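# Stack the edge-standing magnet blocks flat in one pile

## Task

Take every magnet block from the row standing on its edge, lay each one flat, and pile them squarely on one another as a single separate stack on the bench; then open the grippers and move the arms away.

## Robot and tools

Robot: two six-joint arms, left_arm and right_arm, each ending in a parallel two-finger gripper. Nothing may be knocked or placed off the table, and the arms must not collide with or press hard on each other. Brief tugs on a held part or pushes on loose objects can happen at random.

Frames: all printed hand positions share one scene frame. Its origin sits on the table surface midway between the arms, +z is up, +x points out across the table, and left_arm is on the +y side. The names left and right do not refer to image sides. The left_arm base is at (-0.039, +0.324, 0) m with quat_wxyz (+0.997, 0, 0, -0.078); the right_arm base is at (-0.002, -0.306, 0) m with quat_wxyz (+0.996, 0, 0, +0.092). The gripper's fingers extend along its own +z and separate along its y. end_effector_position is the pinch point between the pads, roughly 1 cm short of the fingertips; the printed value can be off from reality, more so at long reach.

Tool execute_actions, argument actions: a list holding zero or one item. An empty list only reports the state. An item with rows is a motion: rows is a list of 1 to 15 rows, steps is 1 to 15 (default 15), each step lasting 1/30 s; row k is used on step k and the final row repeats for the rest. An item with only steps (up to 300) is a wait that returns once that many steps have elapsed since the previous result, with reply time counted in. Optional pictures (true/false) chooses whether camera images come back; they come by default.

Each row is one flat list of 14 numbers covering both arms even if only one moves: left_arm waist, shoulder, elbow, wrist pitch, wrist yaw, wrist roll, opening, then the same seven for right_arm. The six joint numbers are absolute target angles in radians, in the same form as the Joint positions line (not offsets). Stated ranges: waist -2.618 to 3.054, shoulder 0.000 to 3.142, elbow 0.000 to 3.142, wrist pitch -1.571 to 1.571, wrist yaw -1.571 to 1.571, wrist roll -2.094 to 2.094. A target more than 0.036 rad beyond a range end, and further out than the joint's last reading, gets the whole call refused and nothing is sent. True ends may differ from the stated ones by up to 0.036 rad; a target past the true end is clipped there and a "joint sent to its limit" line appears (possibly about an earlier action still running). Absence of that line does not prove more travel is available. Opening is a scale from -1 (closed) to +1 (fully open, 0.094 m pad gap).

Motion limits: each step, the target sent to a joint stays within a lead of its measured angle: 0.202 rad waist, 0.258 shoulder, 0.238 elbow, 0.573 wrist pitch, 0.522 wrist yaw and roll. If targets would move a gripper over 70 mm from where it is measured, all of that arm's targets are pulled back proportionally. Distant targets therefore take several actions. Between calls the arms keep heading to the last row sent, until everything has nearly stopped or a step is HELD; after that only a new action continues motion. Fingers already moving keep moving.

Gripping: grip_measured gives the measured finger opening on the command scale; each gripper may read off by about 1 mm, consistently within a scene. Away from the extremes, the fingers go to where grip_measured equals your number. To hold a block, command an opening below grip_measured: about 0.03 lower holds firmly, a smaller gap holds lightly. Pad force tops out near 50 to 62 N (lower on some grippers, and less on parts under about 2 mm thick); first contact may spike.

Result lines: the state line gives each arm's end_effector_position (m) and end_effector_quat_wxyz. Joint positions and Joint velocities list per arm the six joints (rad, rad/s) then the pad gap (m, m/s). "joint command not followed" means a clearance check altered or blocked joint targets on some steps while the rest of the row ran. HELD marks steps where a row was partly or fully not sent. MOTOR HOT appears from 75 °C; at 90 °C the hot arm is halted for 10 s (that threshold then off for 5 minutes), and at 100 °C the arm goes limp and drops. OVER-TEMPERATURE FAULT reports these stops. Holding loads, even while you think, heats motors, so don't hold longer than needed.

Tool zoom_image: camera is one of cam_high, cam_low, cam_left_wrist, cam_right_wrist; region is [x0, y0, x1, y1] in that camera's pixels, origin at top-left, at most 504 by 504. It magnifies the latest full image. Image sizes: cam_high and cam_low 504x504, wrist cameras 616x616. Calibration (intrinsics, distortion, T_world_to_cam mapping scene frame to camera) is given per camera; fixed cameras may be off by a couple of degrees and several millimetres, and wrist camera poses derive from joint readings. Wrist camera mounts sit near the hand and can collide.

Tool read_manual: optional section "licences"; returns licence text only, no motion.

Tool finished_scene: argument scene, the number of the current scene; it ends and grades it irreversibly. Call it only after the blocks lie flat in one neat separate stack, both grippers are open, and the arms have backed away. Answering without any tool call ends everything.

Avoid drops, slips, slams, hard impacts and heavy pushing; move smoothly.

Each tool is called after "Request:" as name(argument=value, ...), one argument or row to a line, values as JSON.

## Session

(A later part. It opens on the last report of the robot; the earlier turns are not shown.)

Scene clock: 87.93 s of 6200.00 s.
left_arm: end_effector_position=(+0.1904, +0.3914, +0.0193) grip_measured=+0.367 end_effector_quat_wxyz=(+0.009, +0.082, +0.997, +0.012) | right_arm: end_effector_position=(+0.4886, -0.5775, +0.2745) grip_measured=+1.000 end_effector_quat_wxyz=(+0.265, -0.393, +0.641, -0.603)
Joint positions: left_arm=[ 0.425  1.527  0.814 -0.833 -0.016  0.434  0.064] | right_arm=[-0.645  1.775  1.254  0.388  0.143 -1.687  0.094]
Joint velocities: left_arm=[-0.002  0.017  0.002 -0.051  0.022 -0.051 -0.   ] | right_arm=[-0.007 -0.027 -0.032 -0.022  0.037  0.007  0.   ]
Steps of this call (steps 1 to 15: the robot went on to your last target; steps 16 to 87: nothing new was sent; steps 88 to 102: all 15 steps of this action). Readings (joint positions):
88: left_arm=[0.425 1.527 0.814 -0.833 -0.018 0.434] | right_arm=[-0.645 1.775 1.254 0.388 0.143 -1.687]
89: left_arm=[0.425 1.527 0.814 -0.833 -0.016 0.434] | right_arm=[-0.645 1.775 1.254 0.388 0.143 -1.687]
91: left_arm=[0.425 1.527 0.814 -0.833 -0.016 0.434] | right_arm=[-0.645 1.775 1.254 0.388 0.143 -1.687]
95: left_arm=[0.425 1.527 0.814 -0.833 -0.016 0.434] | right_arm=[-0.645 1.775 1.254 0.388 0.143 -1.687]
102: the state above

Request:
execute_actions(
  actions=[
    {"rows":[[0.42,1.51,0.84,-0.87,0,0.43,0.32,-0.645,1.775,1.254,0.388,0.143,-1.687,1],[0.42,1.5,0.86,-0.91,0,0.43,0.32,-0.645,1.775,1.254,0.388,0.143,-1.687,1],[0.42,1.49,0.88,-0.95,0,0.43,0.32,-0.645,1.775,1.254,0.388,0.143,-1.687,1],[0.42,1.48,0.905,-0.99,0,0.43,0.32,-0.645,1.775,1.254,0.388,0.143,-1.687,1],[0.42,1.47,0.93,-1.03,0,0.43,0.32,-0.645,1.775,1.254,0.388,0.143,-1.687,1],[0.42,1.46,0.955,-1.07,0,0.43,0.32,-0.645,1.775,1.254,0.388,0.143,-1.687,1],[0.4,1.45,0.98,-1.11,0,0.45,0.32,-0.645,1.775,1.254,0.388,0.143,-1.687,1],[0.36,1.45,1.005,-1.14,0,0.49,0.32,-0.645,1.775,1.254,0.388,0.143,-1.687,1],[0.31,1.45,1.03,-1.16,0,0.53,0.32,-0.645,1.775,1.254,0.388,0.143,-1.687,1],[0.26,1.45,1.055,-1.17,0,0.57,0.32,-0.645,1.775,1.254,0.388,0.143,-1.687,1],[0.2,1.45,1.055,-1.17,0,0.63,0.32,-0.645,1.775,1.254,0.388,0.143,-1.687,1],[0.14,1.45,1.055,-1.17,0,0.7,0.32,-0.645,1.775,1.254,0.388,0.143,-1.687,1],[-0.85,1.45,1.055,-1.17,0,1.575,0.32,-0.645,1.775,1.254,0.388,0.143,-1.687,1]]},
  ],
  pictures=false,
)

Request:
execute_actions(
  actions=[
    {"steps":15},
  ],
  pictures=false,
)

Request:
execute_actions(
  actions=[
    {"rows":[[-0.85,1.5,1.11,-1.18,0,1.575,0.32,-0.645,1.775,1.254,0.388,0.143,-1.687,1],[-0.85,1.55,1.17,-1.18,0,1.575,0.32,-0.645,1.775,1.254,0.388,0.143,-1.687,1],[-0.85,1.6,1.23,-1.19,0,1.575,0.32,-0.645,1.775,1.254,0.388,0.143,-1.687,1],[-0.85,1.65,1.29,-1.2,0,1.575,0.32,-0.645,1.775,1.254,0.388,0.143,-1.687,1],[-0.85,1.7,1.35,-1.2,0,1.575,0.32,-0.645,1.775,1.254,0.388,0.143,-1.687,1],[-0.85,1.75,1.41,-1.21,0,1.575,0.32,-0.645,1.775,1.254,0.388,0.143,-1.687,1],[-0.85,1.8,1.47,-1.21,0,1.575,0.32,-0.645,1.775,1.254,0.388,0.143,-1.687,1],[-0.85,1.85,1.53,-1.22,0,1.575,0.32,-0.645,1.775,1.254,0.388,0.143,-1.687,1],[-0.85,1.9,1.59,-1.23,0,1.575,0.32,-0.645,1.775,1.254,0.388,0.143,-1.687,1],[-0.85,1.95,1.65,-1.23,0,1.575,0.32,-0.645,1.775,1.254,0.388,0.143,-1.687,1],[-0.85,2.0,1.71,-1.24,0,1.575,0.32,-0.645,1.775,1.254,0.388,0.143,-1.687,1],[-0.85,2.05,1.77,-1.25,0,1.575,0.32,-0.645,1.775,1.254,0.388,0.143,-1.687,1],[-0.85,2.1,1.82,-1.25,0,1.575,0.32,-0.645,1.775,1.254,0.388,0.143,-1.687,1],[-0.85,2.16,1.875,-1.26,0,1.575,0.32,-0.645,1.775,1.254,0.388,0.143,-1.687,1]]},
  ],
  pictures=false,
)

Request:
execute_actions(
  actions=[
    {"steps":15},
  ],
)

Scene clock: 116.40 s of 6200.00 s.
left_arm: end_effector_position=(+0.2091, +0.3091, +0.0796) grip_measured=+0.367 end_effector_quat_wxyz=(+0.004, +0.432, +0.902, +0.019) | right_arm: end_effector_position=(+0.4886, -0.5775, +0.2745) grip_measured=+1.000 end_effector_quat_wxyz=(+0.265, -0.393, +0.641, -0.603)
Joint positions: left_arm=[ 0.068  1.484  1.029 -1.095 -0.032  0.807  0.064] | right_arm=[-0.645  1.775  1.254  0.388  0.143 -1.687  0.094]
Joint velocities: left_arm=[-2.01  -0.002  0.071 -0.051  0.037  2.806 -0.   ] | right_arm=[ 0.002 -0.017 -0.017 -0.007 -0.007  0.022  0.   ]
Steps of this call (steps 1 to 15: the robot went on to your last target; steps 16 to 90: nothing new was sent; then 24.97 s passed at rest; steps 91 to 105: all 15 steps of this action). Readings (joint positions):
91: left_arm=[0.425 1.527 0.814 -0.833 -0.016 0.434] | right_arm=[-0.645 1.775 1.254 0.388 0.143 -1.687]
92: left_arm=[0.425 1.527 0.816 -0.837 -0.016 0.434] | right_arm=[-0.645 1.775 1.254 0.388 0.143 -1.687]
94: left_arm=[0.425 1.527 0.828 -0.871 -0.014 0.434] | right_arm=[-0.645 1.775 1.254 0.388 0.143 -1.687]
98: left_arm=[0.416 1.513 0.903 -1.004 -0.014 0.441] | right_arm=[-0.645 1.775 1.254 0.388 0.143 -1.687]
105: the state above

Scene clock: 116.90 s of 6200.00 s.
left_arm: end_effector_position=(+0.0838, +0.1164, +0.0798) grip_measured=+0.368 end_effector_quat_wxyz=(-0.000, +0.958, +0.287, -0.015) | right_arm: end_effector_position=(+0.4886, -0.5775, +0.2745) grip_measured=+1.000 end_effector_quat_wxyz=(+0.265, -0.393, +0.641, -0.603)
Joint positions: left_arm=[-0.863  1.484  1.03  -1.125  0.029  1.541  0.064] | right_arm=[-0.645  1.775  1.254  0.388  0.143 -1.687  0.094]
Joint velocities: left_arm=[-0.105 -0.002  0.012 -0.227  0.139  0.227  0.001] | right_arm=[-0.002 -0.012 -0.012  0.007 -0.022  0.037  0.   ]
Steps of this call (steps 1 to 15: the robot went on to your last target). Readings (joint positions):
1: left_arm=[-0.003 1.484 1.030 -1.095 -0.028 0.904] | right_arm=[-0.645 1.775 1.254 0.388 0.143 -1.687]
2: left_arm=[-0.074 1.484 1.030 -1.098 -0.025 1.002] | right_arm=[-0.645 1.775 1.254 0.388 0.143 -1.687]
4: left_arm=[-0.217 1.484 1.030 -1.106 -0.020 1.191] | right_arm=[-0.645 1.775 1.254 0.388 0.143 -1.687]
8: left_arm=[-0.505 1.484 1.030 -1.113 -0.014 1.416] | right_arm=[-0.645 1.775 1.254 0.388 0.143 -1.687]
15: the state above

Scene clock: 117.40 s of 6200.00 s.
left_arm: end_effector_position=(+0.1804, -0.0289, +0.0760) grip_measured=+0.368 end_effector_quat_wxyz=(+0.015, +0.961, +0.275, +0.004) | right_arm: end_effector_position=(+0.4886, -0.5775, +0.2745) grip_measured=+1.000 end_effector_quat_wxyz=(+0.265, -0.393, +0.641, -0.603)
Joint positions: left_arm=[-0.861  2.115  1.794 -1.218  0.     1.569  0.064] | right_arm=[-0.645  1.775  1.254  0.388  0.143 -1.687  0.094]
Joint velocities: left_arm=[-0.007  1.175  1.092  0.315  0.007 -0.037 -0.001] | right_arm=[-0.002 -0.007 -0.002 -0.007 -0.037 -0.007  0.   ]
Steps of this call (steps 1 to 15: all 15 steps of this action). Readings (joint positions):
1: left_arm=[-0.864 1.486 1.033 -1.134 0.028 1.547] | right_arm=[-0.645 1.775 1.254 0.388 0.143 -1.687]
2: left_arm=[-0.863 1.498 1.050 -1.153 0.021 1.552] | right_arm=[-0.645 1.775 1.254 0.388 0.143 -1.687]
4: left_arm=[-0.861 1.563 1.131 -1.204 0.010 1.559] | right_arm=[-0.645 1.775 1.254 0.388 0.143 -1.687]
8: left_arm=[-0.861 1.764 1.381 -1.227 0.002 1.566] | right_arm=[-0.645 1.775 1.254 0.388 0.143 -1.687]
15: the state above

Scene clock: 117.90 s of 6200.00 s.
left_arm: end_effector_position=(+0.1812, -0.0295, +0.0496) grip_measured=+0.368 end_effector_quat_wxyz=(-0.019, +0.962, +0.274, -0.004) | right_arm: end_effector_position=(+0.4886, -0.5775, +0.2745) grip_measured=+1.000 end_effector_quat_wxyz=(+0.265, -0.393, +0.641, -0.603)
Joint positions: left_arm=[-0.861  2.205  1.832 -1.236 -0.002  1.57   0.064] | right_arm=[-0.645  1.775  1.254  0.388  0.143 -1.687  0.094]
Joint velocities: left_arm=[-0.002 -0.007  0.007 -0.022 -0.139  0.022 -0.   ] | right_arm=[-0.012  0.007  0.002  0.051 -0.022 -0.022  0.   ]
Steps of this call (steps 1 to 15: the robot went on to your last target). Readings (joint positions):
1: left_arm=[-0.861 2.148 1.820 -1.205 0.000 1.569] | right_arm=[-0.645 1.775 1.254 0.388 0.143 -1.687]
2: left_arm=[-0.861 2.171 1.831 -1.194 -0.000 1.569] | right_arm=[-0.645 1.775 1.254 0.388 0.143 -1.687]
4: left_arm=[-0.861 2.197 1.832 -1.198 -0.001 1.569] | right_arm=[-0.645 1.775 1.254 0.388 0.143 -1.687]
8: left_arm=[-0.861 2.205 1.832 -1.230 -0.002 1.570] | right_arm=[-0.645 1.775 1.254 0.388 0.143 -1.687]
15: the state above
camera_calibration (this result's frames):
cam_left_wrist: T_world_to_cam=[[-0.745477, 0.663781, 0.0604934, 0.143706], [0.554842, 0.567705, 0.608162, -0.0707351], [0.369344, 0.486935, -0.791504, 0.0996431], [0, 0, 0, 1]] pos_world=[0.109573, -0.103752, 0.113193]

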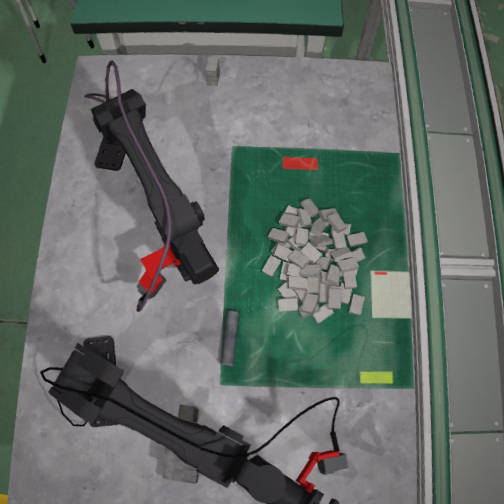

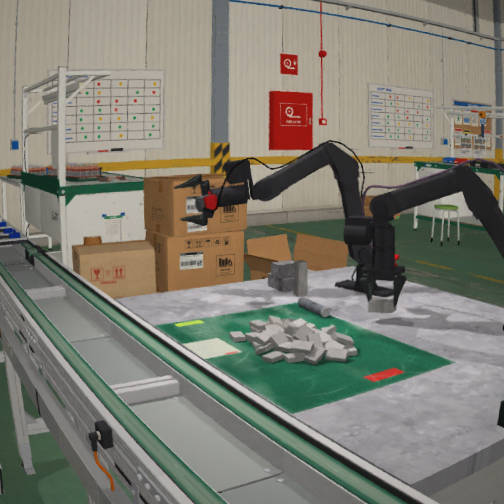

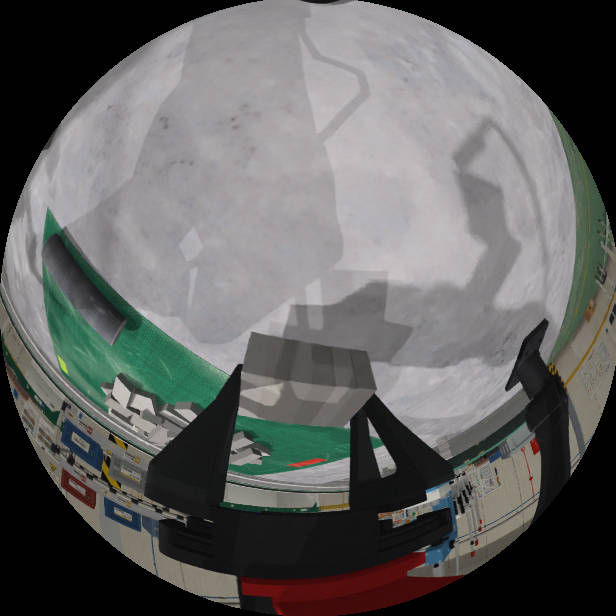

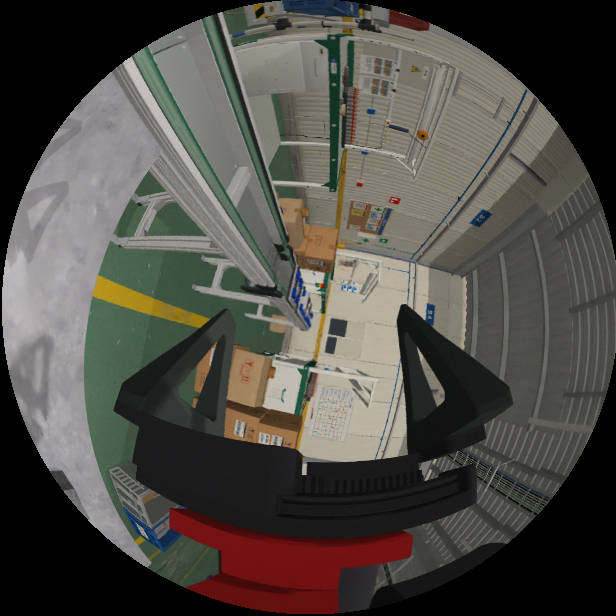

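Request:
execute_actions(
  actions=[
    {"rows":[[-0.86,2.16,1.83,-1.2,0,1.575,0.32,-0.645,1.775,1.254,0.388,0.143,-1.687,1],[-0.86,2.16,1.82,-1.17,0,1.575,0.32,-0.645,1.775,1.254,0.388,0.143,-1.687,1],[-0.86,2.16,1.81,-1.15,0,1.575,0.32,-0.645,1.775,1.254,0.388,0.143,-1.687,1],[-0.86,2.16,1.8,-1.13,0,1.575,0.32,-0.645,1.775,1.254,0.388,0.143,-1.687,1],[-0.86,2.16,1.79,-1.11,0,1.575,0.32,-0.645,1.775,1.254,0.388,0.143,-1.687,1],[-0.86,2.16,1.78,-1.09,0,1.575,0.32,-0.645,1.775,1.254,0.388,0.143,-1.687,1],[-0.86,2.16,1.77,-1.07,0,1.575,0.32,-0.645,1.775,1.254,0.388,0.143,-1.687,1],[-0.86,2.16,1.76,-1.065,0,1.575,0.32,-0.645,1.775,1.254,0.388,0.143,-1.687,1],[-0.86,2.16,1.75,-1.065,0,1.575,0.32,-0.645,1.775,1.254,0.388,0.143,-1.687,1],[-0.86,2.16,1.74,-1.065,0,1.575,0.32,-0.645,1.775,1.254,0.388,0.143,-1.687,1],[-0.86,2.16,1.73,-1.065,0,1.575,0.32,-0.645,1.775,1.254,0.388,0.143,-1.687,1],[-0.86,2.16,1.72,-1.065,0,1.575,0.32,-0.645,1.775,1.254,0.388,0.143,-1.687,1],[-0.86,2.16,1.715,-1.065,0,1.575,0.32,-0.645,1.775,1.254,0.388,0.143,-1.687,1]]},
  ],
  pictures=false,
)

Request:
execute_actions(
  actions=[
    {"steps":12},
  ],
)

Request:
zoom_image(
  camera="cam_low",
  region=[330, 250, 430, 340],
)

Scene clock: 134.37 s of 6200.00 s.
left_arm: end_effector_position=(+0.1828, -0.0322, +0.0216) grip_measured=+0.368 end_effector_quat_wxyz=(-0.002, +0.962, +0.274, +0.000) | right_arm: end_effector_position=(+0.4886, -0.5775, +0.2745) grip_measured=+1.000 end_effector_quat_wxyz=(+0.265, -0.393, +0.641, -0.603)
Joint positions: left_arm=[-0.861  2.204  1.718 -1.088 -0.002  1.57   0.064] | right_arm=[-0.645  1.775  1.254  0.388  0.143 -1.687  0.094]
Joint velocities: left_arm=[ 0.002 -0.071  0.007  0.022  0.007 -0.007 -0.001] | right_arm=[-0.002 -0.012  0.012 -0.095 -0.007  0.037  0.   ]
Steps of this call (steps 1 to 15: the robot went on to your last target; steps 16 to 90: nothing new was sent; then 12.97 s passed at rest; steps 91 to 105: all 15 steps of this action). Readings (joint positions):
91: left_arm=[-0.861 2.205 1.832 -1.236 -0.002 1.570] | right_arm=[-0.645 1.775 1.254 0.388 0.143 -1.687]
92: left_arm=[-0.861 2.205 1.830 -1.231 -0.002 1.570] | right_arm=[-0.645 1.775 1.254 0.388 0.143 -1.687]
94: left_arm=[-0.861 2.205 1.818 -1.205 -0.002 1.570] | right_arm=[-0.645 1.775 1.254 0.388 0.143 -1.687]
98: left_arm=[-0.861 2.205 1.777 -1.138 -0.002 1.570] | right_arm=[-0.645 1.775 1.254 0.388 0.143 -1.687]
105: the state above

Scene clock: 134.77 s of 6200.00 s.
left_arm: end_effector_position=(+0.1841, -0.0338, +0.0220) grip_measured=+0.368 end_effector_quat_wxyz=(+0.002, +0.962, +0.274, +0.002) | right_arm: end_effector_position=(+0.4886, -0.5775, +0.2745) grip_measured=+1.000 end_effector_quat_wxyz=(+0.265, -0.393, +0.641, -0.603)
Joint positions: left_arm=[-0.861  2.203  1.718 -1.08  -0.003  1.57   0.064] | right_arm=[-0.645  1.775  1.254  0.388  0.143 -1.687  0.094]
Joint velocities: left_arm=[ 0.002 -0.002  0.002 -0.037  0.037 -0.037  0.001] | right_arm=[ 0.017 -0.002  0.007 -0.007 -0.037  0.051  0.   ]
Steps of this call (steps 1 to 12: the robot went on to your last target). Readings (joint positions):
1: left_arm=[-0.861 2.203 1.718 -1.086 -0.002 1.570] | right_arm=[-0.645 1.775 1.254 0.388 0.143 -1.687]
2: left_arm=[-0.861 2.203 1.718 -1.084 -0.002 1.570] | right_arm=[-0.645 1.775 1.254 0.388 0.143 -1.687]
4: left_arm=[-0.861 2.203 1.718 -1.083 -0.003 1.570] | right_arm=[-0.645 1.775 1.254 0.388 0.143 -1.687]
8: left_arm=[-0.861 2.203 1.718 -1.081 -0.003 1.570] | right_arm=[-0.645 1.775 1.254 0.388 0.143 -1.687]
12: the state above
camera_calibration (this result's frames):
cam_left_wrist: T_world_to_cam=[[-0.745899, 0.665819, 0.0178964, 0.151471], [0.540842, 0.589771, 0.599716, -0.0495507], [0.388748, 0.457007, -0.800013, 0.0744622], [0, 0, 0, 1]] pos_world=[0.110834, -0.105659, 0.0865763]

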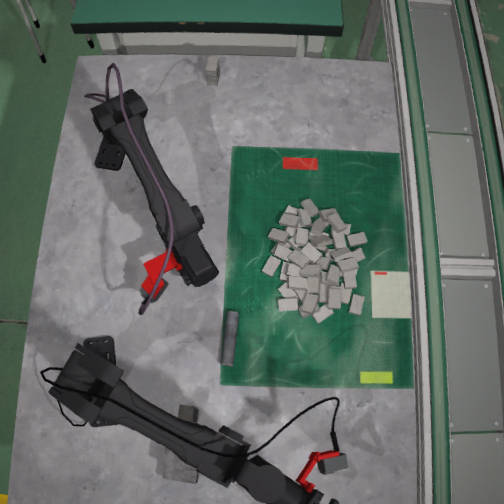

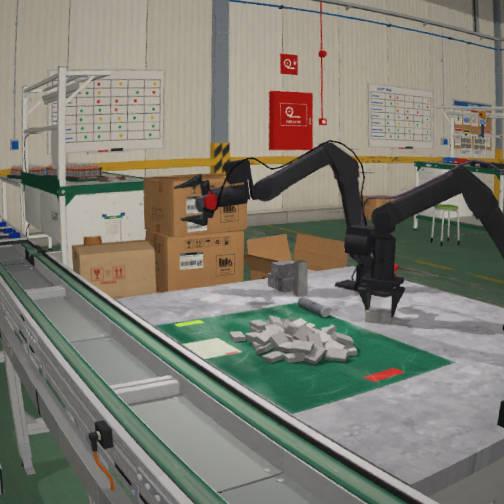

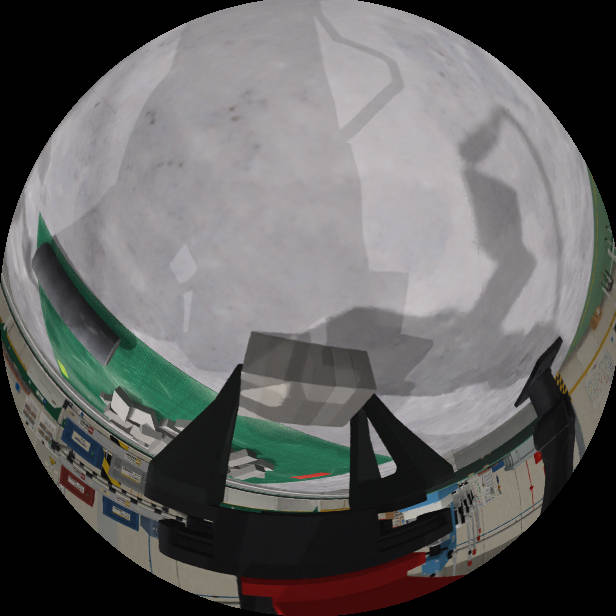

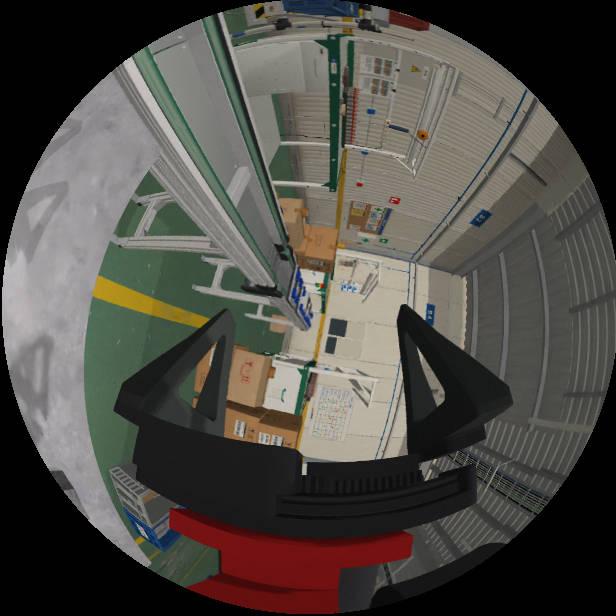

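Region (330, 250, 430, 340) of cam_low's 504x504 image, scaled by 5.040, with more detail than that image has; it fills the top 454 rows of this view, and the rest is white.

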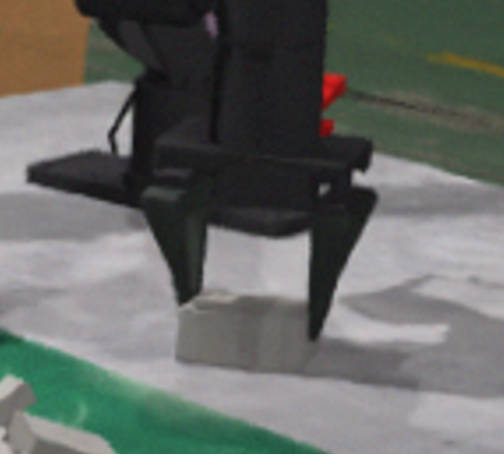

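Request:
execute_actions(
  actions=[
    {"rows":[[-0.86,2.16,1.73,-1.07,0,1.575,1,-0.645,1.775,1.254,0.388,0.143,-1.687,1]],"steps":8},
  ],
  pictures=false,
)

Request:
execute_actions(
  actions=[
    {"rows":[[-0.86,2.15,1.77,-1.12,0,1.575,1,-0.645,1.775,1.254,0.388,0.143,-1.687,1],[-0.86,2.145,1.79,-1.15,0,1.575,1,-0.645,1.775,1.254,0.388,0.143,-1.687,1],[-0.86,2.14,1.81,-1.18,0,1.575,1,-0.645,1.775,1.254,0.388,0.143,-1.687,1],[-0.86,2.135,1.83,-1.21,0,1.575,1,-0.645,1.775,1.254,0.388,0.143,-1.687,1],[-0.86,2.13,1.85,-1.24,0,1.575,1,-0.645,1.775,1.254,0.388,0.143,-1.687,1],[-0.86,2.12,1.87,-1.26,0,1.575,1,-0.645,1.775,1.254,0.388,0.143,-1.687,1],[-0.86,2.11,1.89,-1.27,0,1.575,1,-0.645,1.775,1.254,0.388,0.143,-1.687,1],[-0.86,2.1,1.89,-1.27,0,1.575,1,-0.645,1.775,1.254,0.388,0.143,-1.687,1],[-0.86,2.07,1.89,-1.27,0,1.575,1,-0.645,1.775,1.254,0.388,0.143,-1.687,1],[-0.86,2.03,1.89,-1.27,0,1.5,1,-0.645,1.775,1.254,0.388,0.143,-1.687,1],[-0.86,1.98,1.85,-1.25,0,1.3,1,-0.645,1.775,1.254,0.388,0.143,-1.687,1],[-0.86,1.55,1.25,-0.5,0,-0.005,1,-0.645,1.775,1.254,0.388,0.143,-1.687,1]]},
  ],
  pictures=false,
)

Request:
execute_actions(
  actions=[
    {"steps":15},
  ],
  pictures=false,
)

Request:
execute_actions(
  actions=[
    {"rows":[[-0.86,1.55,1.2,-0.3,0,-0.005,1,-0.645,1.775,1.254,0.388,0.143,-1.687,1],[-0.86,1.55,1.15,-0.15,0,-0.005,1,-0.645,1.775,1.254,0.388,0.143,-1.687,1],[-0.86,1.55,1.1,0,0,-0.005,1,-0.645,1.775,1.254,0.388,0.143,-1.687,1],[-0.86,1.55,1.04,0.12,0,-0.005,1,-0.645,1.775,1.254,0.388,0.143,-1.687,1],[-0.86,1.55,0.98,0.24,0,-0.005,1,-0.645,1.775,1.254,0.388,0.143,-1.687,1],[-0.86,1.55,0.92,0.36,0,-0.005,1,-0.645,1.775,1.254,0.388,0.143,-1.687,1],[-0.86,1.55,0.86,0.48,0,-0.005,1,-0.645,1.775,1.254,0.388,0.143,-1.687,1],[-0.86,1.55,0.8,0.6,0,-0.005,1,-0.645,1.775,1.254,0.388,0.143,-1.687,1],[-0.86,1.55,0.74,0.72,0,-0.005,1,-0.645,1.775,1.254,0.388,0.143,-1.687,1],[-0.86,1.55,0.68,0.84,0,-0.005,1,-0.645,1.775,1.254,0.388,0.143,-1.687,1],[-0.86,1.57,0.62,0.94,0,-0.005,1,-0.645,1.775,1.254,0.388,0.143,-1.687,1],[-0.86,1.59,0.56,1.02,0,-0.005,1,-0.645,1.775,1.254,0.388,0.143,-1.687,1],[-0.86,1.61,0.5,1.02,0,-0.005,1,-0.645,1.775,1.254,0.388,0.143,-1.687,1],[-0.86,1.63,0.43,1.02,0,-0.005,1,-0.645,1.775,1.254,0.388,0.143,-1.687,1],[-0.86,1.64,0.36,1.02,0,-0.005,1,-0.645,1.775,1.254,0.388,0.143,-1.687,1]]},
  ],
  pictures=false,
)

Request:
execute_actions(
  actions=[
    {"steps":20},
  ],
)

Scene clock: 159.70 s of 6200.00 s.
left_arm: end_effector_position=(+0.1852, -0.0356, +0.0298) grip_measured=+1.000 end_effector_quat_wxyz=(+0.012, +0.962, +0.274, +0.005) | right_arm: end_effector_position=(+0.4886, -0.5775, +0.2745) grip_measured=+1.000 end_effector_quat_wxyz=(+0.265, -0.393, +0.641, -0.603)
Joint positions: left_arm=[-0.861  2.184  1.718 -1.079 -0.003  1.57   0.094] | right_arm=[-0.645  1.775  1.254  0.388  0.143 -1.687  0.094]
Joint velocities: left_arm=[ 0.012 -0.042 -0.002 -0.037 -0.051  0.022  0.   ] | right_arm=[-0.002 -0.002  0.007 -0.066 -0.066  0.037  0.   ]
Steps of this call (steps 1 to 15: the robot went on to your last target; steps 16 to 90: nothing new was sent; then 21.67 s passed at rest; steps 91 to 98: all 8 steps of this action). Readings (joint positions):
91: left_arm=[-0.861 2.203 1.718 -1.080 -0.003 1.570] | right_arm=[-0.645 1.775 1.254 0.388 0.143 -1.687]
92: left_arm=[-0.861 2.201 1.718 -1.079 -0.003 1.570] | right_arm=[-0.645 1.775 1.254 0.388 0.143 -1.687]
94: left_arm=[-0.861 2.194 1.718 -1.079 -0.003 1.570] | right_arm=[-0.645 1.775 1.254 0.388 0.143 -1.687]
98: the state above

Scene clock: 160.20 s of 6200.00 s.
left_arm: end_effector_position=(+0.1995, -0.0581, +0.1523) grip_measured=+1.000 end_effector_quat_wxyz=(+0.235, +0.863, +0.447, +0.020) | right_arm: end_effector_position=(+0.4886, -0.5775, +0.2745) grip_measured=+1.000 end_effector_quat_wxyz=(+0.265, -0.393, +0.641, -0.603)
Joint positions: left_arm=[-0.861  1.818  1.572 -0.849 -0.005  1.17   0.094] | right_arm=[-0.645  1.775  1.254  0.388  0.143 -1.687  0.094]
Joint velocities: left_arm=[-0.002 -2.366 -2.41   2.718  0.022 -2.821  0.   ] | right_arm=[-0.002  0.002  0.017  0.022  0.037  0.007  0.   ]
Steps of this call (steps 1 to 15: all 15 steps of this action). Readings (joint positions):
1: left_arm=[-0.861 2.183 1.721 -1.082 -0.003 1.571] | right_arm=[-0.645 1.775 1.254 0.388 0.143 -1.687]
2: left_arm=[-0.861 2.183 1.729 -1.092 -0.003 1.571] | right_arm=[-0.645 1.775 1.254 0.388 0.143 -1.687]
4: left_arm=[-0.861 2.182 1.759 -1.123 -0.004 1.571] | right_arm=[-0.645 1.775 1.254 0.388 0.143 -1.687]
8: left_arm=[-0.861 2.158 1.836 -1.191 -0.004 1.571] | right_arm=[-0.645 1.775 1.254 0.388 0.143 -1.687]
15: the state above

Scene clock: 160.70 s of 6200.00 s.
left_arm: end_effector_position=(+0.1907, -0.0439, +0.1880) grip_measured=+1.000 end_effector_quat_wxyz=(+0.326, +0.485, +0.795, -0.162) | right_arm: end_effector_position=(+0.4886, -0.5775, +0.2745) grip_measured=+1.000 end_effector_quat_wxyz=(+0.265, -0.393, +0.641, -0.603)
Joint positions: left_arm=[-0.861  1.546  1.259 -0.538 -0.005  0.081  0.094] | right_arm=[-0.645  1.775  1.254  0.388  0.143 -1.687  0.094]
Joint velocities: left_arm=[-0.012  0.002  0.002  0.095 -0.066 -0.579  0.   ] | right_arm=[-0.017 -0.002 -0.017  0.007  0.007  0.037  0.   ]
Steps of this call (steps 1 to 15: the robot went on to your last target). Readings (joint positions):
1: left_arm=[-0.861 1.735 1.493 -0.771 -0.005 1.072] | right_arm=[-0.645 1.775 1.254 0.388 0.143 -1.687]
2: left_arm=[-0.861 1.656 1.417 -0.713 -0.005 0.975] | right_arm=[-0.645 1.775 1.254 0.388 0.143 -1.687]
4: left_arm=[-0.861 1.546 1.321 -0.649 -0.005 0.782] | right_arm=[-0.645 1.775 1.254 0.388 0.143 -1.687]
8: left_arm=[-0.861 1.530 1.278 -0.568 -0.005 0.396] | right_arm=[-0.645 1.775 1.254 0.388 0.143 -1.687]
15: the state above

Scene clock: 161.20 s of 6200.00 s.
left_arm: end_effector_position=(+0.1888, -0.0408, +0.1205) grip_measured=+1.000 end_effector_quat_wxyz=(+0.521, +0.390, +0.703, -0.288) | right_arm: end_effector_position=(+0.4886, -0.5775, +0.2745) grip_measured=+1.000 end_effector_quat_wxyz=(+0.265, -0.393, +0.641, -0.603)
Joint positions: left_arm=[-0.861  1.593  0.504  0.793 -0.005  0.001  0.094] | right_arm=[-0.645  1.775  1.254  0.388  0.143 -1.687  0.094]
Joint velocities: left_arm=[ 0.002  0.418 -1.736  1.78  -0.095 -0.007  0.   ] | right_arm=[ 0.012  0.017 -0.007  0.022 -0.007  0.007  0.   ]
Steps of this call (steps 1 to 15: all 15 steps of this action). Readings (joint positions):
1: left_arm=[-0.861 1.546 1.250 -0.512 -0.005 0.064] | right_arm=[-0.645 1.775 1.254 0.388 0.143 -1.687]
2: left_arm=[-0.861 1.546 1.230 -0.450 -0.005 0.051] | right_arm=[-0.645 1.775 1.254 0.388 0.143 -1.687]
4: left_arm=[-0.861 1.546 1.155 -0.272 -0.005 0.032] | right_arm=[-0.645 1.775 1.254 0.388 0.143 -1.687]
8: left_arm=[-0.861 1.546 0.924 0.137 -0.005 0.012] | right_arm=[-0.645 1.775 1.254 0.388 0.143 -1.687]
15: the state above

Scene clock: 161.87 s of 6200.00 s.
left_arm: end_effector_position=(+0.1731, -0.0154, +0.0873) grip_measured=+1.000 end_effector_quat_wxyz=(+0.518, +0.390, +0.705, -0.287) | right_arm: end_effector_position=(+0.4886, -0.5775, +0.2745) grip_measured=+1.000 end_effector_quat_wxyz=(+0.265, -0.393, +0.641, -0.603)
Joint positions: left_arm=[-0.861  1.647  0.346  0.997 -0.005 -0.003  0.094] | right_arm=[-0.645  1.775  1.254  0.388  0.143 -1.687  0.094]
Joint velocities: left_arm=[-0.007 -0.012  0.007  0.007 -0.037  0.022  0.   ] | right_arm=[-0.012 -0.022 -0.002 -0.081 -0.037 -0.007  0.   ]
Steps of this call (steps 1 to 20: the robot went on to your last target). Readings (joint positions):
1: left_arm=[-0.861 1.607 0.448 0.838 -0.005 0.000] | right_arm=[-0.645 1.775 1.254 0.388 0.143 -1.687]
2: left_arm=[-0.861 1.621 0.402 0.860 -0.005 -0.000] | right_arm=[-0.645 1.775 1.254 0.388 0.143 -1.687]
4: left_arm=[-0.861 1.643 0.354 0.877 -0.005 -0.002] | right_arm=[-0.645 1.775 1.254 0.388 0.143 -1.687]
8: left_arm=[-0.861 1.647 0.346 0.937 -0.005 -0.002] | right_arm=[-0.645 1.775 1.254 0.388 0.143 -1.687]
20: the state above
camera_calibration (this result's frames):
cam_left_wrist: T_world_to_cam=[[-0.779329, -0.561113, 0.278924, 0.0939292], [-0.60723, 0.566411, -0.557181, 0.205707], [0.154656, -0.603598, -0.782145, 0.145183], [0, 0, 0, 1]] pos_world=[0.17566, 0.0238227, 0.201971]

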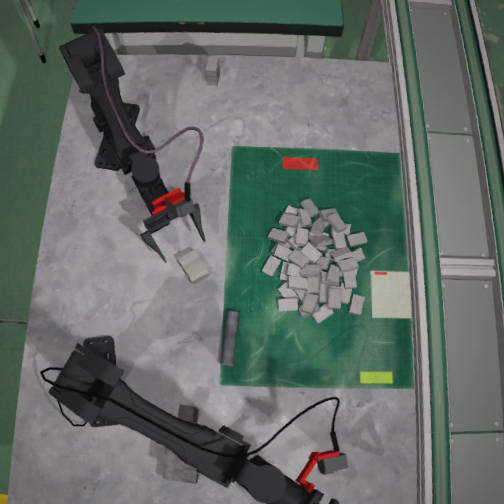

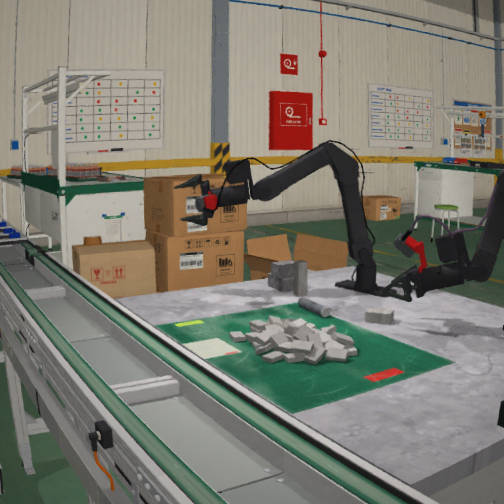

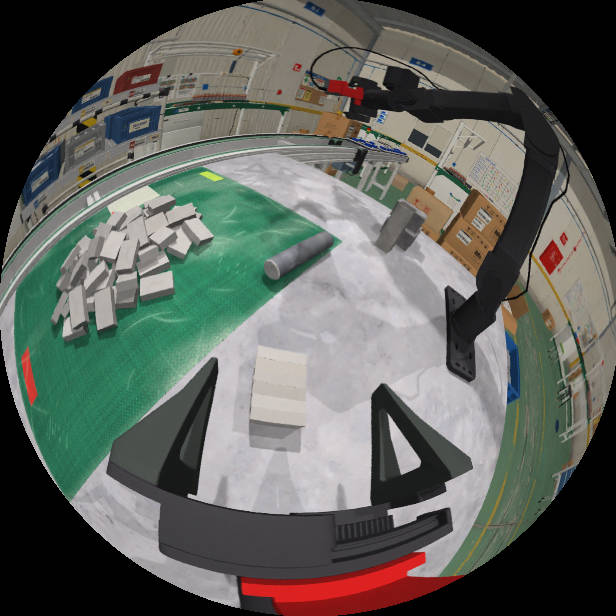

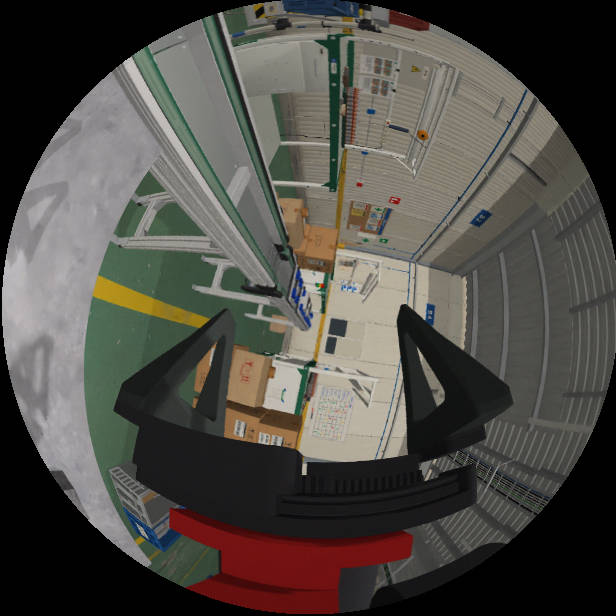

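Request:
execute_actions(
  actions=[
    {"rows":[[-0.86,1.66,0.375,1.06,0,-0.005,1,-0.645,1.775,1.254,0.388,0.143,-1.687,1],[-0.86,1.68,0.38,1.1,0,-0.005,1,-0.645,1.775,1.254,0.388,0.143,-1.687,1],[-0.86,1.71,0.385,1.13,0,-0.005,1,-0.645,1.775,1.254,0.388,0.143,-1.687,1],[-0.86,1.74,0.39,1.16,0,-0.005,1,-0.645,1.775,1.254,0.388,0.143,-1.687,1],[-0.86,1.77,0.395,1.19,0,-0.005,1,-0.645,1.775,1.254,0.388,0.143,-1.687,1],[-0.86,1.8,0.4,1.22,0,-0.005,1,-0.645,1.775,1.254,0.388,0.143,-1.687,1],[-0.86,1.83,0.41,1.25,0,-0.005,1,-0.645,1.775,1.254,0.388,0.143,-1.687,1],[-0.86,1.86,0.42,1.28,0,-0.005,1,-0.645,1.775,1.254,0.388,0.143,-1.687,1],[-0.86,1.89,0.43,1.3,0,-0.005,1,-0.645,1.775,1.254,0.388,0.143,-1.687,1],[-0.86,1.915,0.44,1.3,0,-0.005,1,-0.645,1.775,1.254,0.388,0.143,-1.687,1],[-0.86,1.94,0.44,1.3,0,-0.005,1,-0.645,1.775,1.254,0.388,0.143,-1.687,1],[-0.86,1.96,0.44,1.3,0,-0.005,1,-0.645,1.775,1.254,0.388,0.143,-1.687,1],[-0.86,1.975,0.44,1.3,0,-0.005,1,-0.645,1.775,1.254,0.388,0.143,-1.687,1],[-0.86,1.985,0.44,1.3,0,-0.005,1,-0.645,1.775,1.254,0.388,0.143,-1.687,1],[-0.86,1.995,0.44,1.3,0,-0.005,1,-0.645,1.775,1.254,0.388,0.143,-1.687,1]]},
  ],
  pictures=false,
)

Request:
execute_actions(
  actions=[
    {"steps":15},
  ],
)

Request:
zoom_image(
  camera="cam_low",
  region=[340, 240, 480, 350],
)

Scene clock: 180.07 s of 6200.00 s.
left_arm: end_effector_position=(+0.1857, -0.0358, +0.0468) grip_measured=+1.000 end_effector_quat_wxyz=(+0.521, +0.389, +0.703, -0.289) | right_arm: end_effector_position=(+0.4886, -0.5775, +0.2745) grip_measured=+1.000 end_effector_quat_wxyz=(+0.265, -0.393, +0.641, -0.603)
Joint positions: left_arm=[-0.861  1.963  0.415  1.252 -0.005 -0.003  0.094] | right_arm=[-0.645  1.775  1.254  0.388  0.143 -1.687  0.094]
Joint velocities: left_arm=[-0.012  0.403  0.002  0.022 -0.007 -0.066  0.   ] | right_arm=[ 0.012  0.007 -0.002 -0.037  0.022 -0.037  0.   ]
Steps of this call (steps 1 to 15: the robot went on to your last target; steps 16 to 90: nothing new was sent; then 14.70 s passed at rest; steps 91 to 105: all 15 steps of this action). Readings (joint positions):
91: left_arm=[-0.861 1.647 0.346 1.003 -0.005 -0.003] | right_arm=[-0.645 1.775 1.254 0.388 0.143 -1.687]
92: left_arm=[-0.861 1.650 0.346 1.014 -0.005 -0.003] | right_arm=[-0.645 1.775 1.254 0.388 0.143 -1.687]
94: left_arm=[-0.861 1.675 0.353 1.057 -0.005 -0.003] | right_arm=[-0.645 1.775 1.254 0.388 0.143 -1.687]
98: left_arm=[-0.861 1.789 0.381 1.159 -0.005 -0.003] | right_arm=[-0.645 1.775 1.254 0.388 0.143 -1.687]
105: the state above

Scene clock: 180.57 s of 6200.00 s.
left_arm: end_effector_position=(+0.1858, -0.0359, +0.0436) grip_measured=+1.000 end_effector_quat_wxyz=(+0.522, +0.388, +0.702, -0.290) | right_arm: end_effector_position=(+0.4886, -0.5775, +0.2745) grip_measured=+1.000 end_effector_quat_wxyz=(+0.265, -0.393, +0.641, -0.603)
Joint positions: left_arm=[-0.861  1.986  0.415  1.278 -0.005 -0.003  0.094] | right_arm=[-0.645  1.775  1.254  0.388  0.143 -1.687  0.094]
Joint velocities: left_arm=[ 0.012  0.012 -0.007 -0.022  0.022 -0.037  0.   ] | right_arm=[-0.012  0.007  0.002 -0.066 -0.022 -0.037  0.   ]
Steps of this call (steps 1 to 15: the robot went on to your last target). Readings (joint positions):
1: left_arm=[-0.861 1.975 0.415 1.254 -0.005 -0.003] | right_arm=[-0.645 1.775 1.254 0.388 0.143 -1.687]
2: left_arm=[-0.861 1.982 0.415 1.255 -0.005 -0.003] | right_arm=[-0.645 1.775 1.254 0.388 0.143 -1.687]
4: left_arm=[-0.861 1.986 0.415 1.257 -0.005 -0.003] | right_arm=[-0.645 1.775 1.254 0.388 0.143 -1.687]
8: left_arm=[-0.861 1.986 0.415 1.271 -0.005 -0.003] | right_arm=[-0.645 1.775 1.254 0.388 0.143 -1.687]
15: the state above
camera_calibration (this result's frames):
cam_left_wrist: T_world_to_cam=[[-0.780919, -0.558336, 0.280048, 0.10485], [-0.603971, 0.560584, -0.566538, 0.200245], [0.159328, -0.611561, -0.774989, 0.0952043], [0, 0, 0, 1]] pos_world=[0.187653, 0.00451043, 0.157866]

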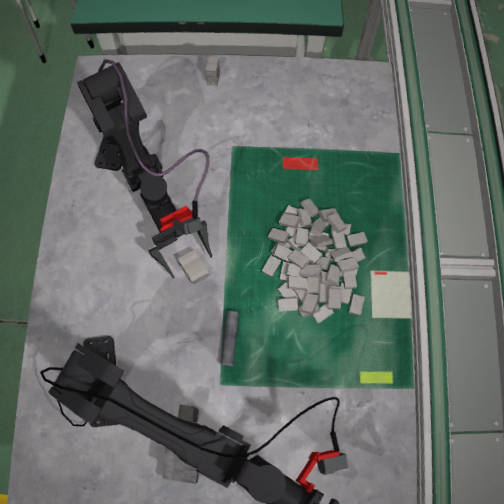

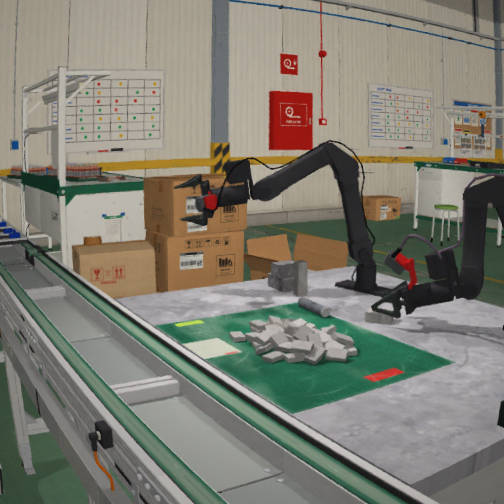

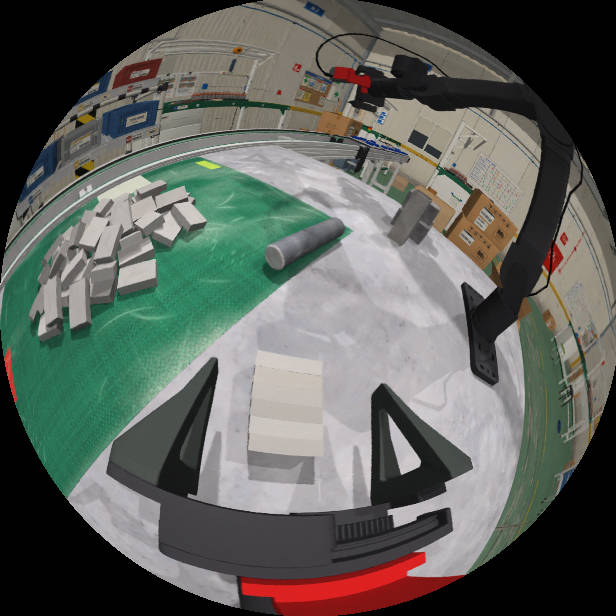

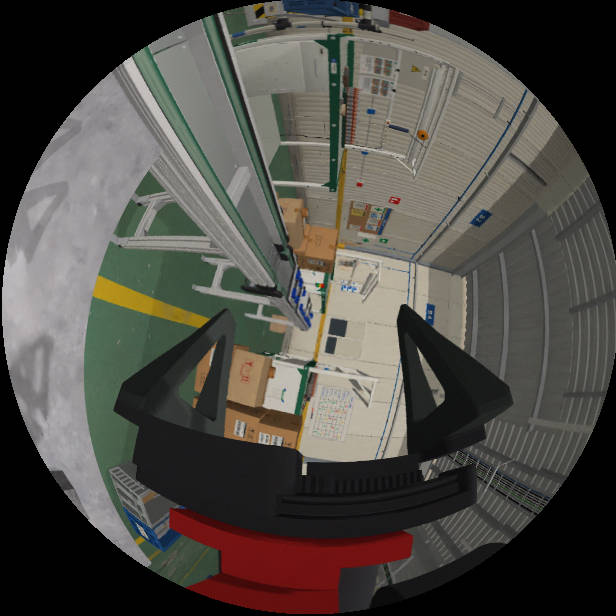

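Region (340, 240, 480, 350) of cam_low's 504x504 image, scaled by 3.600, with more detail than that image has; it fills the top 396 rows of this view, and the rest is white.

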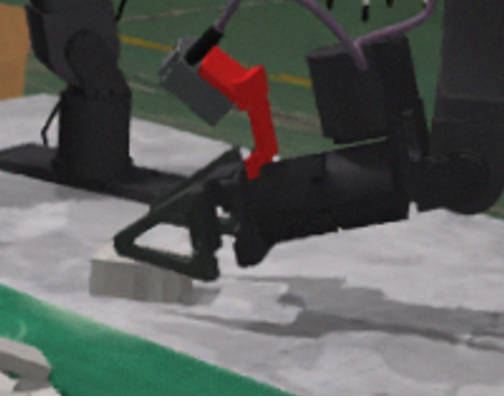

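Request:
execute_actions(
  actions=[
    {"rows":[[-0.86,2.0,0.45,1.295,0,-0.005,1,-0.645,1.775,1.254,0.388,0.143,-1.687,1],[-0.86,2.01,0.46,1.295,0,-0.005,1,-0.645,1.775,1.254,0.388,0.143,-1.687,1],[-0.86,2.02,0.47,1.295,0,-0.005,1,-0.645,1.775,1.254,0.388,0.143,-1.687,1],[-0.86,2.03,0.48,1.295,0,-0.005,1,-0.645,1.775,1.254,0.388,0.143,-1.687,1],[-0.86,2.04,0.49,1.295,0,-0.005,1,-0.645,1.775,1.254,0.388,0.143,-1.687,1],[-0.86,2.05,0.5,1.295,0,-0.005,1,-0.645,1.775,1.254,0.388,0.143,-1.687,1],[-0.86,2.06,0.51,1.295,0,-0.005,0.9,-0.645,1.775,1.254,0.388,0.143,-1.687,1],[-0.86,2.07,0.52,1.295,0,-0.005,0.8,-0.645,1.775,1.254,0.388,0.143,-1.687,1],[-0.86,2.08,0.52,1.295,0,-0.005,0.7,-0.645,1.775,1.254,0.388,0.143,-1.687,1],[-0.86,2.09,0.52,1.295,0,-0.005,0.6,-0.645,1.775,1.254,0.388,0.143,-1.687,1],[-0.86,2.102,0.52,1.295,0,-0.005,0.4,-0.645,1.775,1.254,0.388,0.143,-1.687,1]]},
  ],
  pictures=false,
)

Request:
execute_actions(
  actions=[
    {"steps":10},
  ],
)

Request:
zoom_image(
  camera="cam_low",
  region=[340, 240, 480, 350],
)

Scene clock: 196.30 s of 6200.00 s.
left_arm: end_effector_position=(+0.1952, -0.0512, +0.0259) grip_measured=+0.403 end_effector_quat_wxyz=(+0.516, +0.391, +0.707, -0.286) | right_arm: end_effector_position=(+0.4886, -0.5775, +0.2745) grip_measured=+1.000 end_effector_quat_wxyz=(+0.265, -0.393, +0.641, -0.603)
Joint positions: left_arm=[-0.861  2.09   0.498  1.283 -0.005 -0.003  0.066] | right_arm=[-0.645  1.775  1.254  0.388  0.143 -1.687  0.094]
Joint velocities: left_arm=[-0.002  0.061  0.007  0.022 -0.007 -0.037 -0.003] | right_arm=[ 0.002  0.012  0.002 -0.095  0.007  0.051  0.   ]
Steps of this call (steps 1 to 15: the robot went on to your last target; steps 16 to 90: nothing new was sent; then 12.23 s passed at rest; steps 91 to 105: all 15 steps of this action). Readings (joint positions):
91: left_arm=[-0.861 1.986 0.415 1.280 -0.005 -0.003] | right_arm=[-0.645 1.775 1.254 0.388 0.143 -1.687]
92: left_arm=[-0.861 1.987 0.417 1.280 -0.005 -0.003] | right_arm=[-0.645 1.775 1.254 0.388 0.143 -1.687]
94: left_arm=[-0.861 1.997 0.433 1.280 -0.005 -0.003] | right_arm=[-0.645 1.775 1.254 0.388 0.143 -1.687]
98: left_arm=[-0.861 2.036 0.478 1.280 -0.005 -0.003] | right_arm=[-0.645 1.775 1.254 0.388 0.143 -1.687]
105: the state above

Scene clock: 196.63 s of 6200.00 s.
left_arm: end_effector_position=(+0.1951, -0.0511, +0.0254) grip_measured=+0.403 end_effector_quat_wxyz=(+0.515, +0.391, +0.707, -0.286) | right_arm: end_effector_position=(+0.4886, -0.5775, +0.2745) grip_measured=+1.000 end_effector_quat_wxyz=(+0.265, -0.393, +0.641, -0.603)
Joint positions: left_arm=[-0.861  2.091  0.498  1.283 -0.005 -0.003  0.066] | right_arm=[-0.645  1.775  1.254  0.388  0.143 -1.687  0.094]
Joint velocities: left_arm=[-0.007  0.002  0.002 -0.081  0.007 -0.007 -0.001] | right_arm=[ 0.002 -0.022 -0.007 -0.022  0.037 -0.007  0.   ]
Steps of this call (steps 1 to 10: the robot went on to your last target). Readings (joint positions):
1: left_arm=[-0.861 2.091 0.498 1.283 -0.005 -0.003] | right_arm=[-0.645 1.775 1.254 0.388 0.143 -1.687]
2: left_arm=[-0.861 2.091 0.498 1.283 -0.005 -0.003] | right_arm=[-0.645 1.775 1.254 0.388 0.143 -1.687]
4: left_arm=[-0.861 2.091 0.498 1.283 -0.005 -0.003] | right_arm=[-0.645 1.775 1.254 0.388 0.143 -1.687]
8: left_arm=[-0.861 2.091 0.498 1.283 -0.005 -0.003] | right_arm=[-0.645 1.775 1.254 0.388 0.143 -1.687]
10: the state above
camera_calibration (this result's frames):
cam_left_wrist: T_world_to_cam=[[-0.778226, -0.562687, 0.278831, 0.108087], [-0.609358, 0.569292, -0.551896, 0.205225], [0.151809, -0.599408, -0.785916, 0.0727145], [0, 0, 0, 1]] pos_world=[0.198133, -0.0124281, 0.140272]

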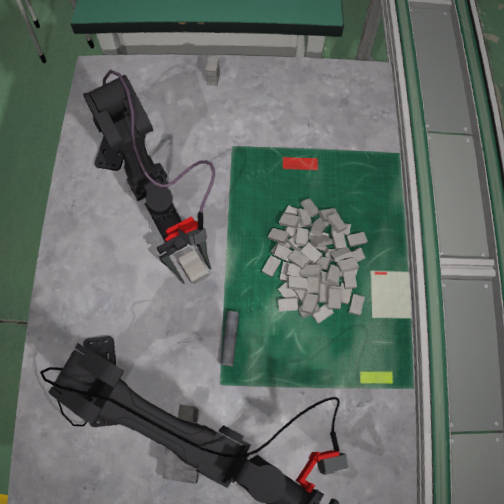

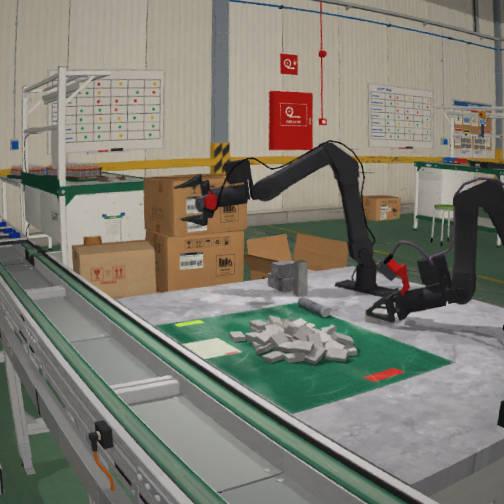

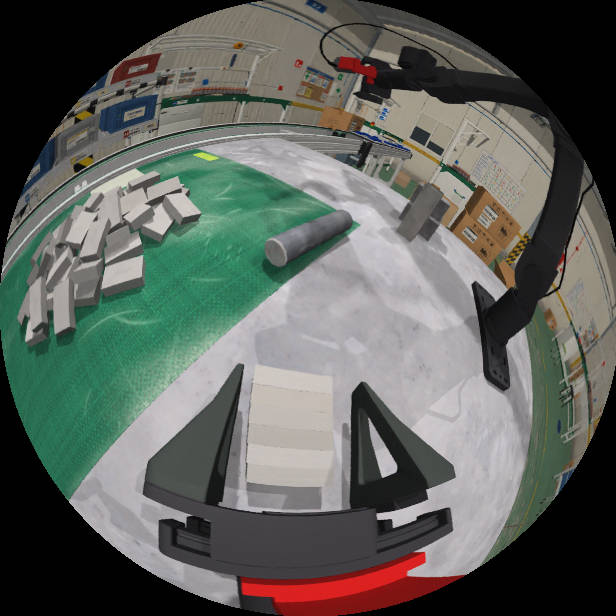

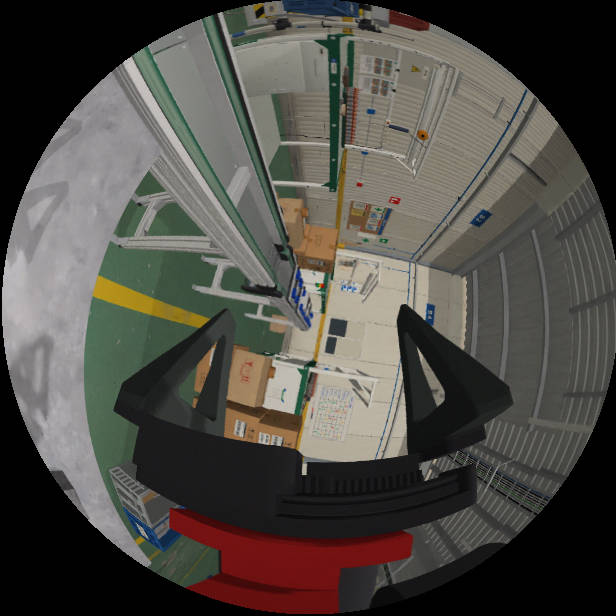

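Region (340, 240, 480, 350) of cam_low's 504x504 image, scaled by 3.600, with more detail than that image has; it fills the top 396 rows of this view, and the rest is white.

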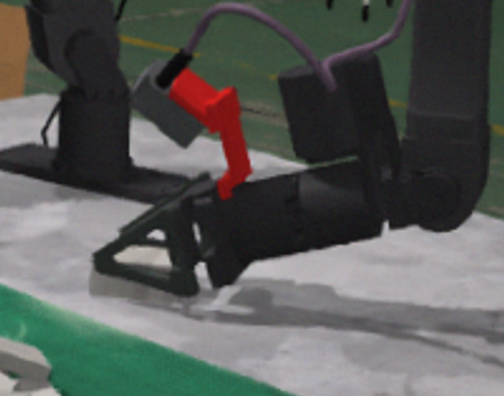

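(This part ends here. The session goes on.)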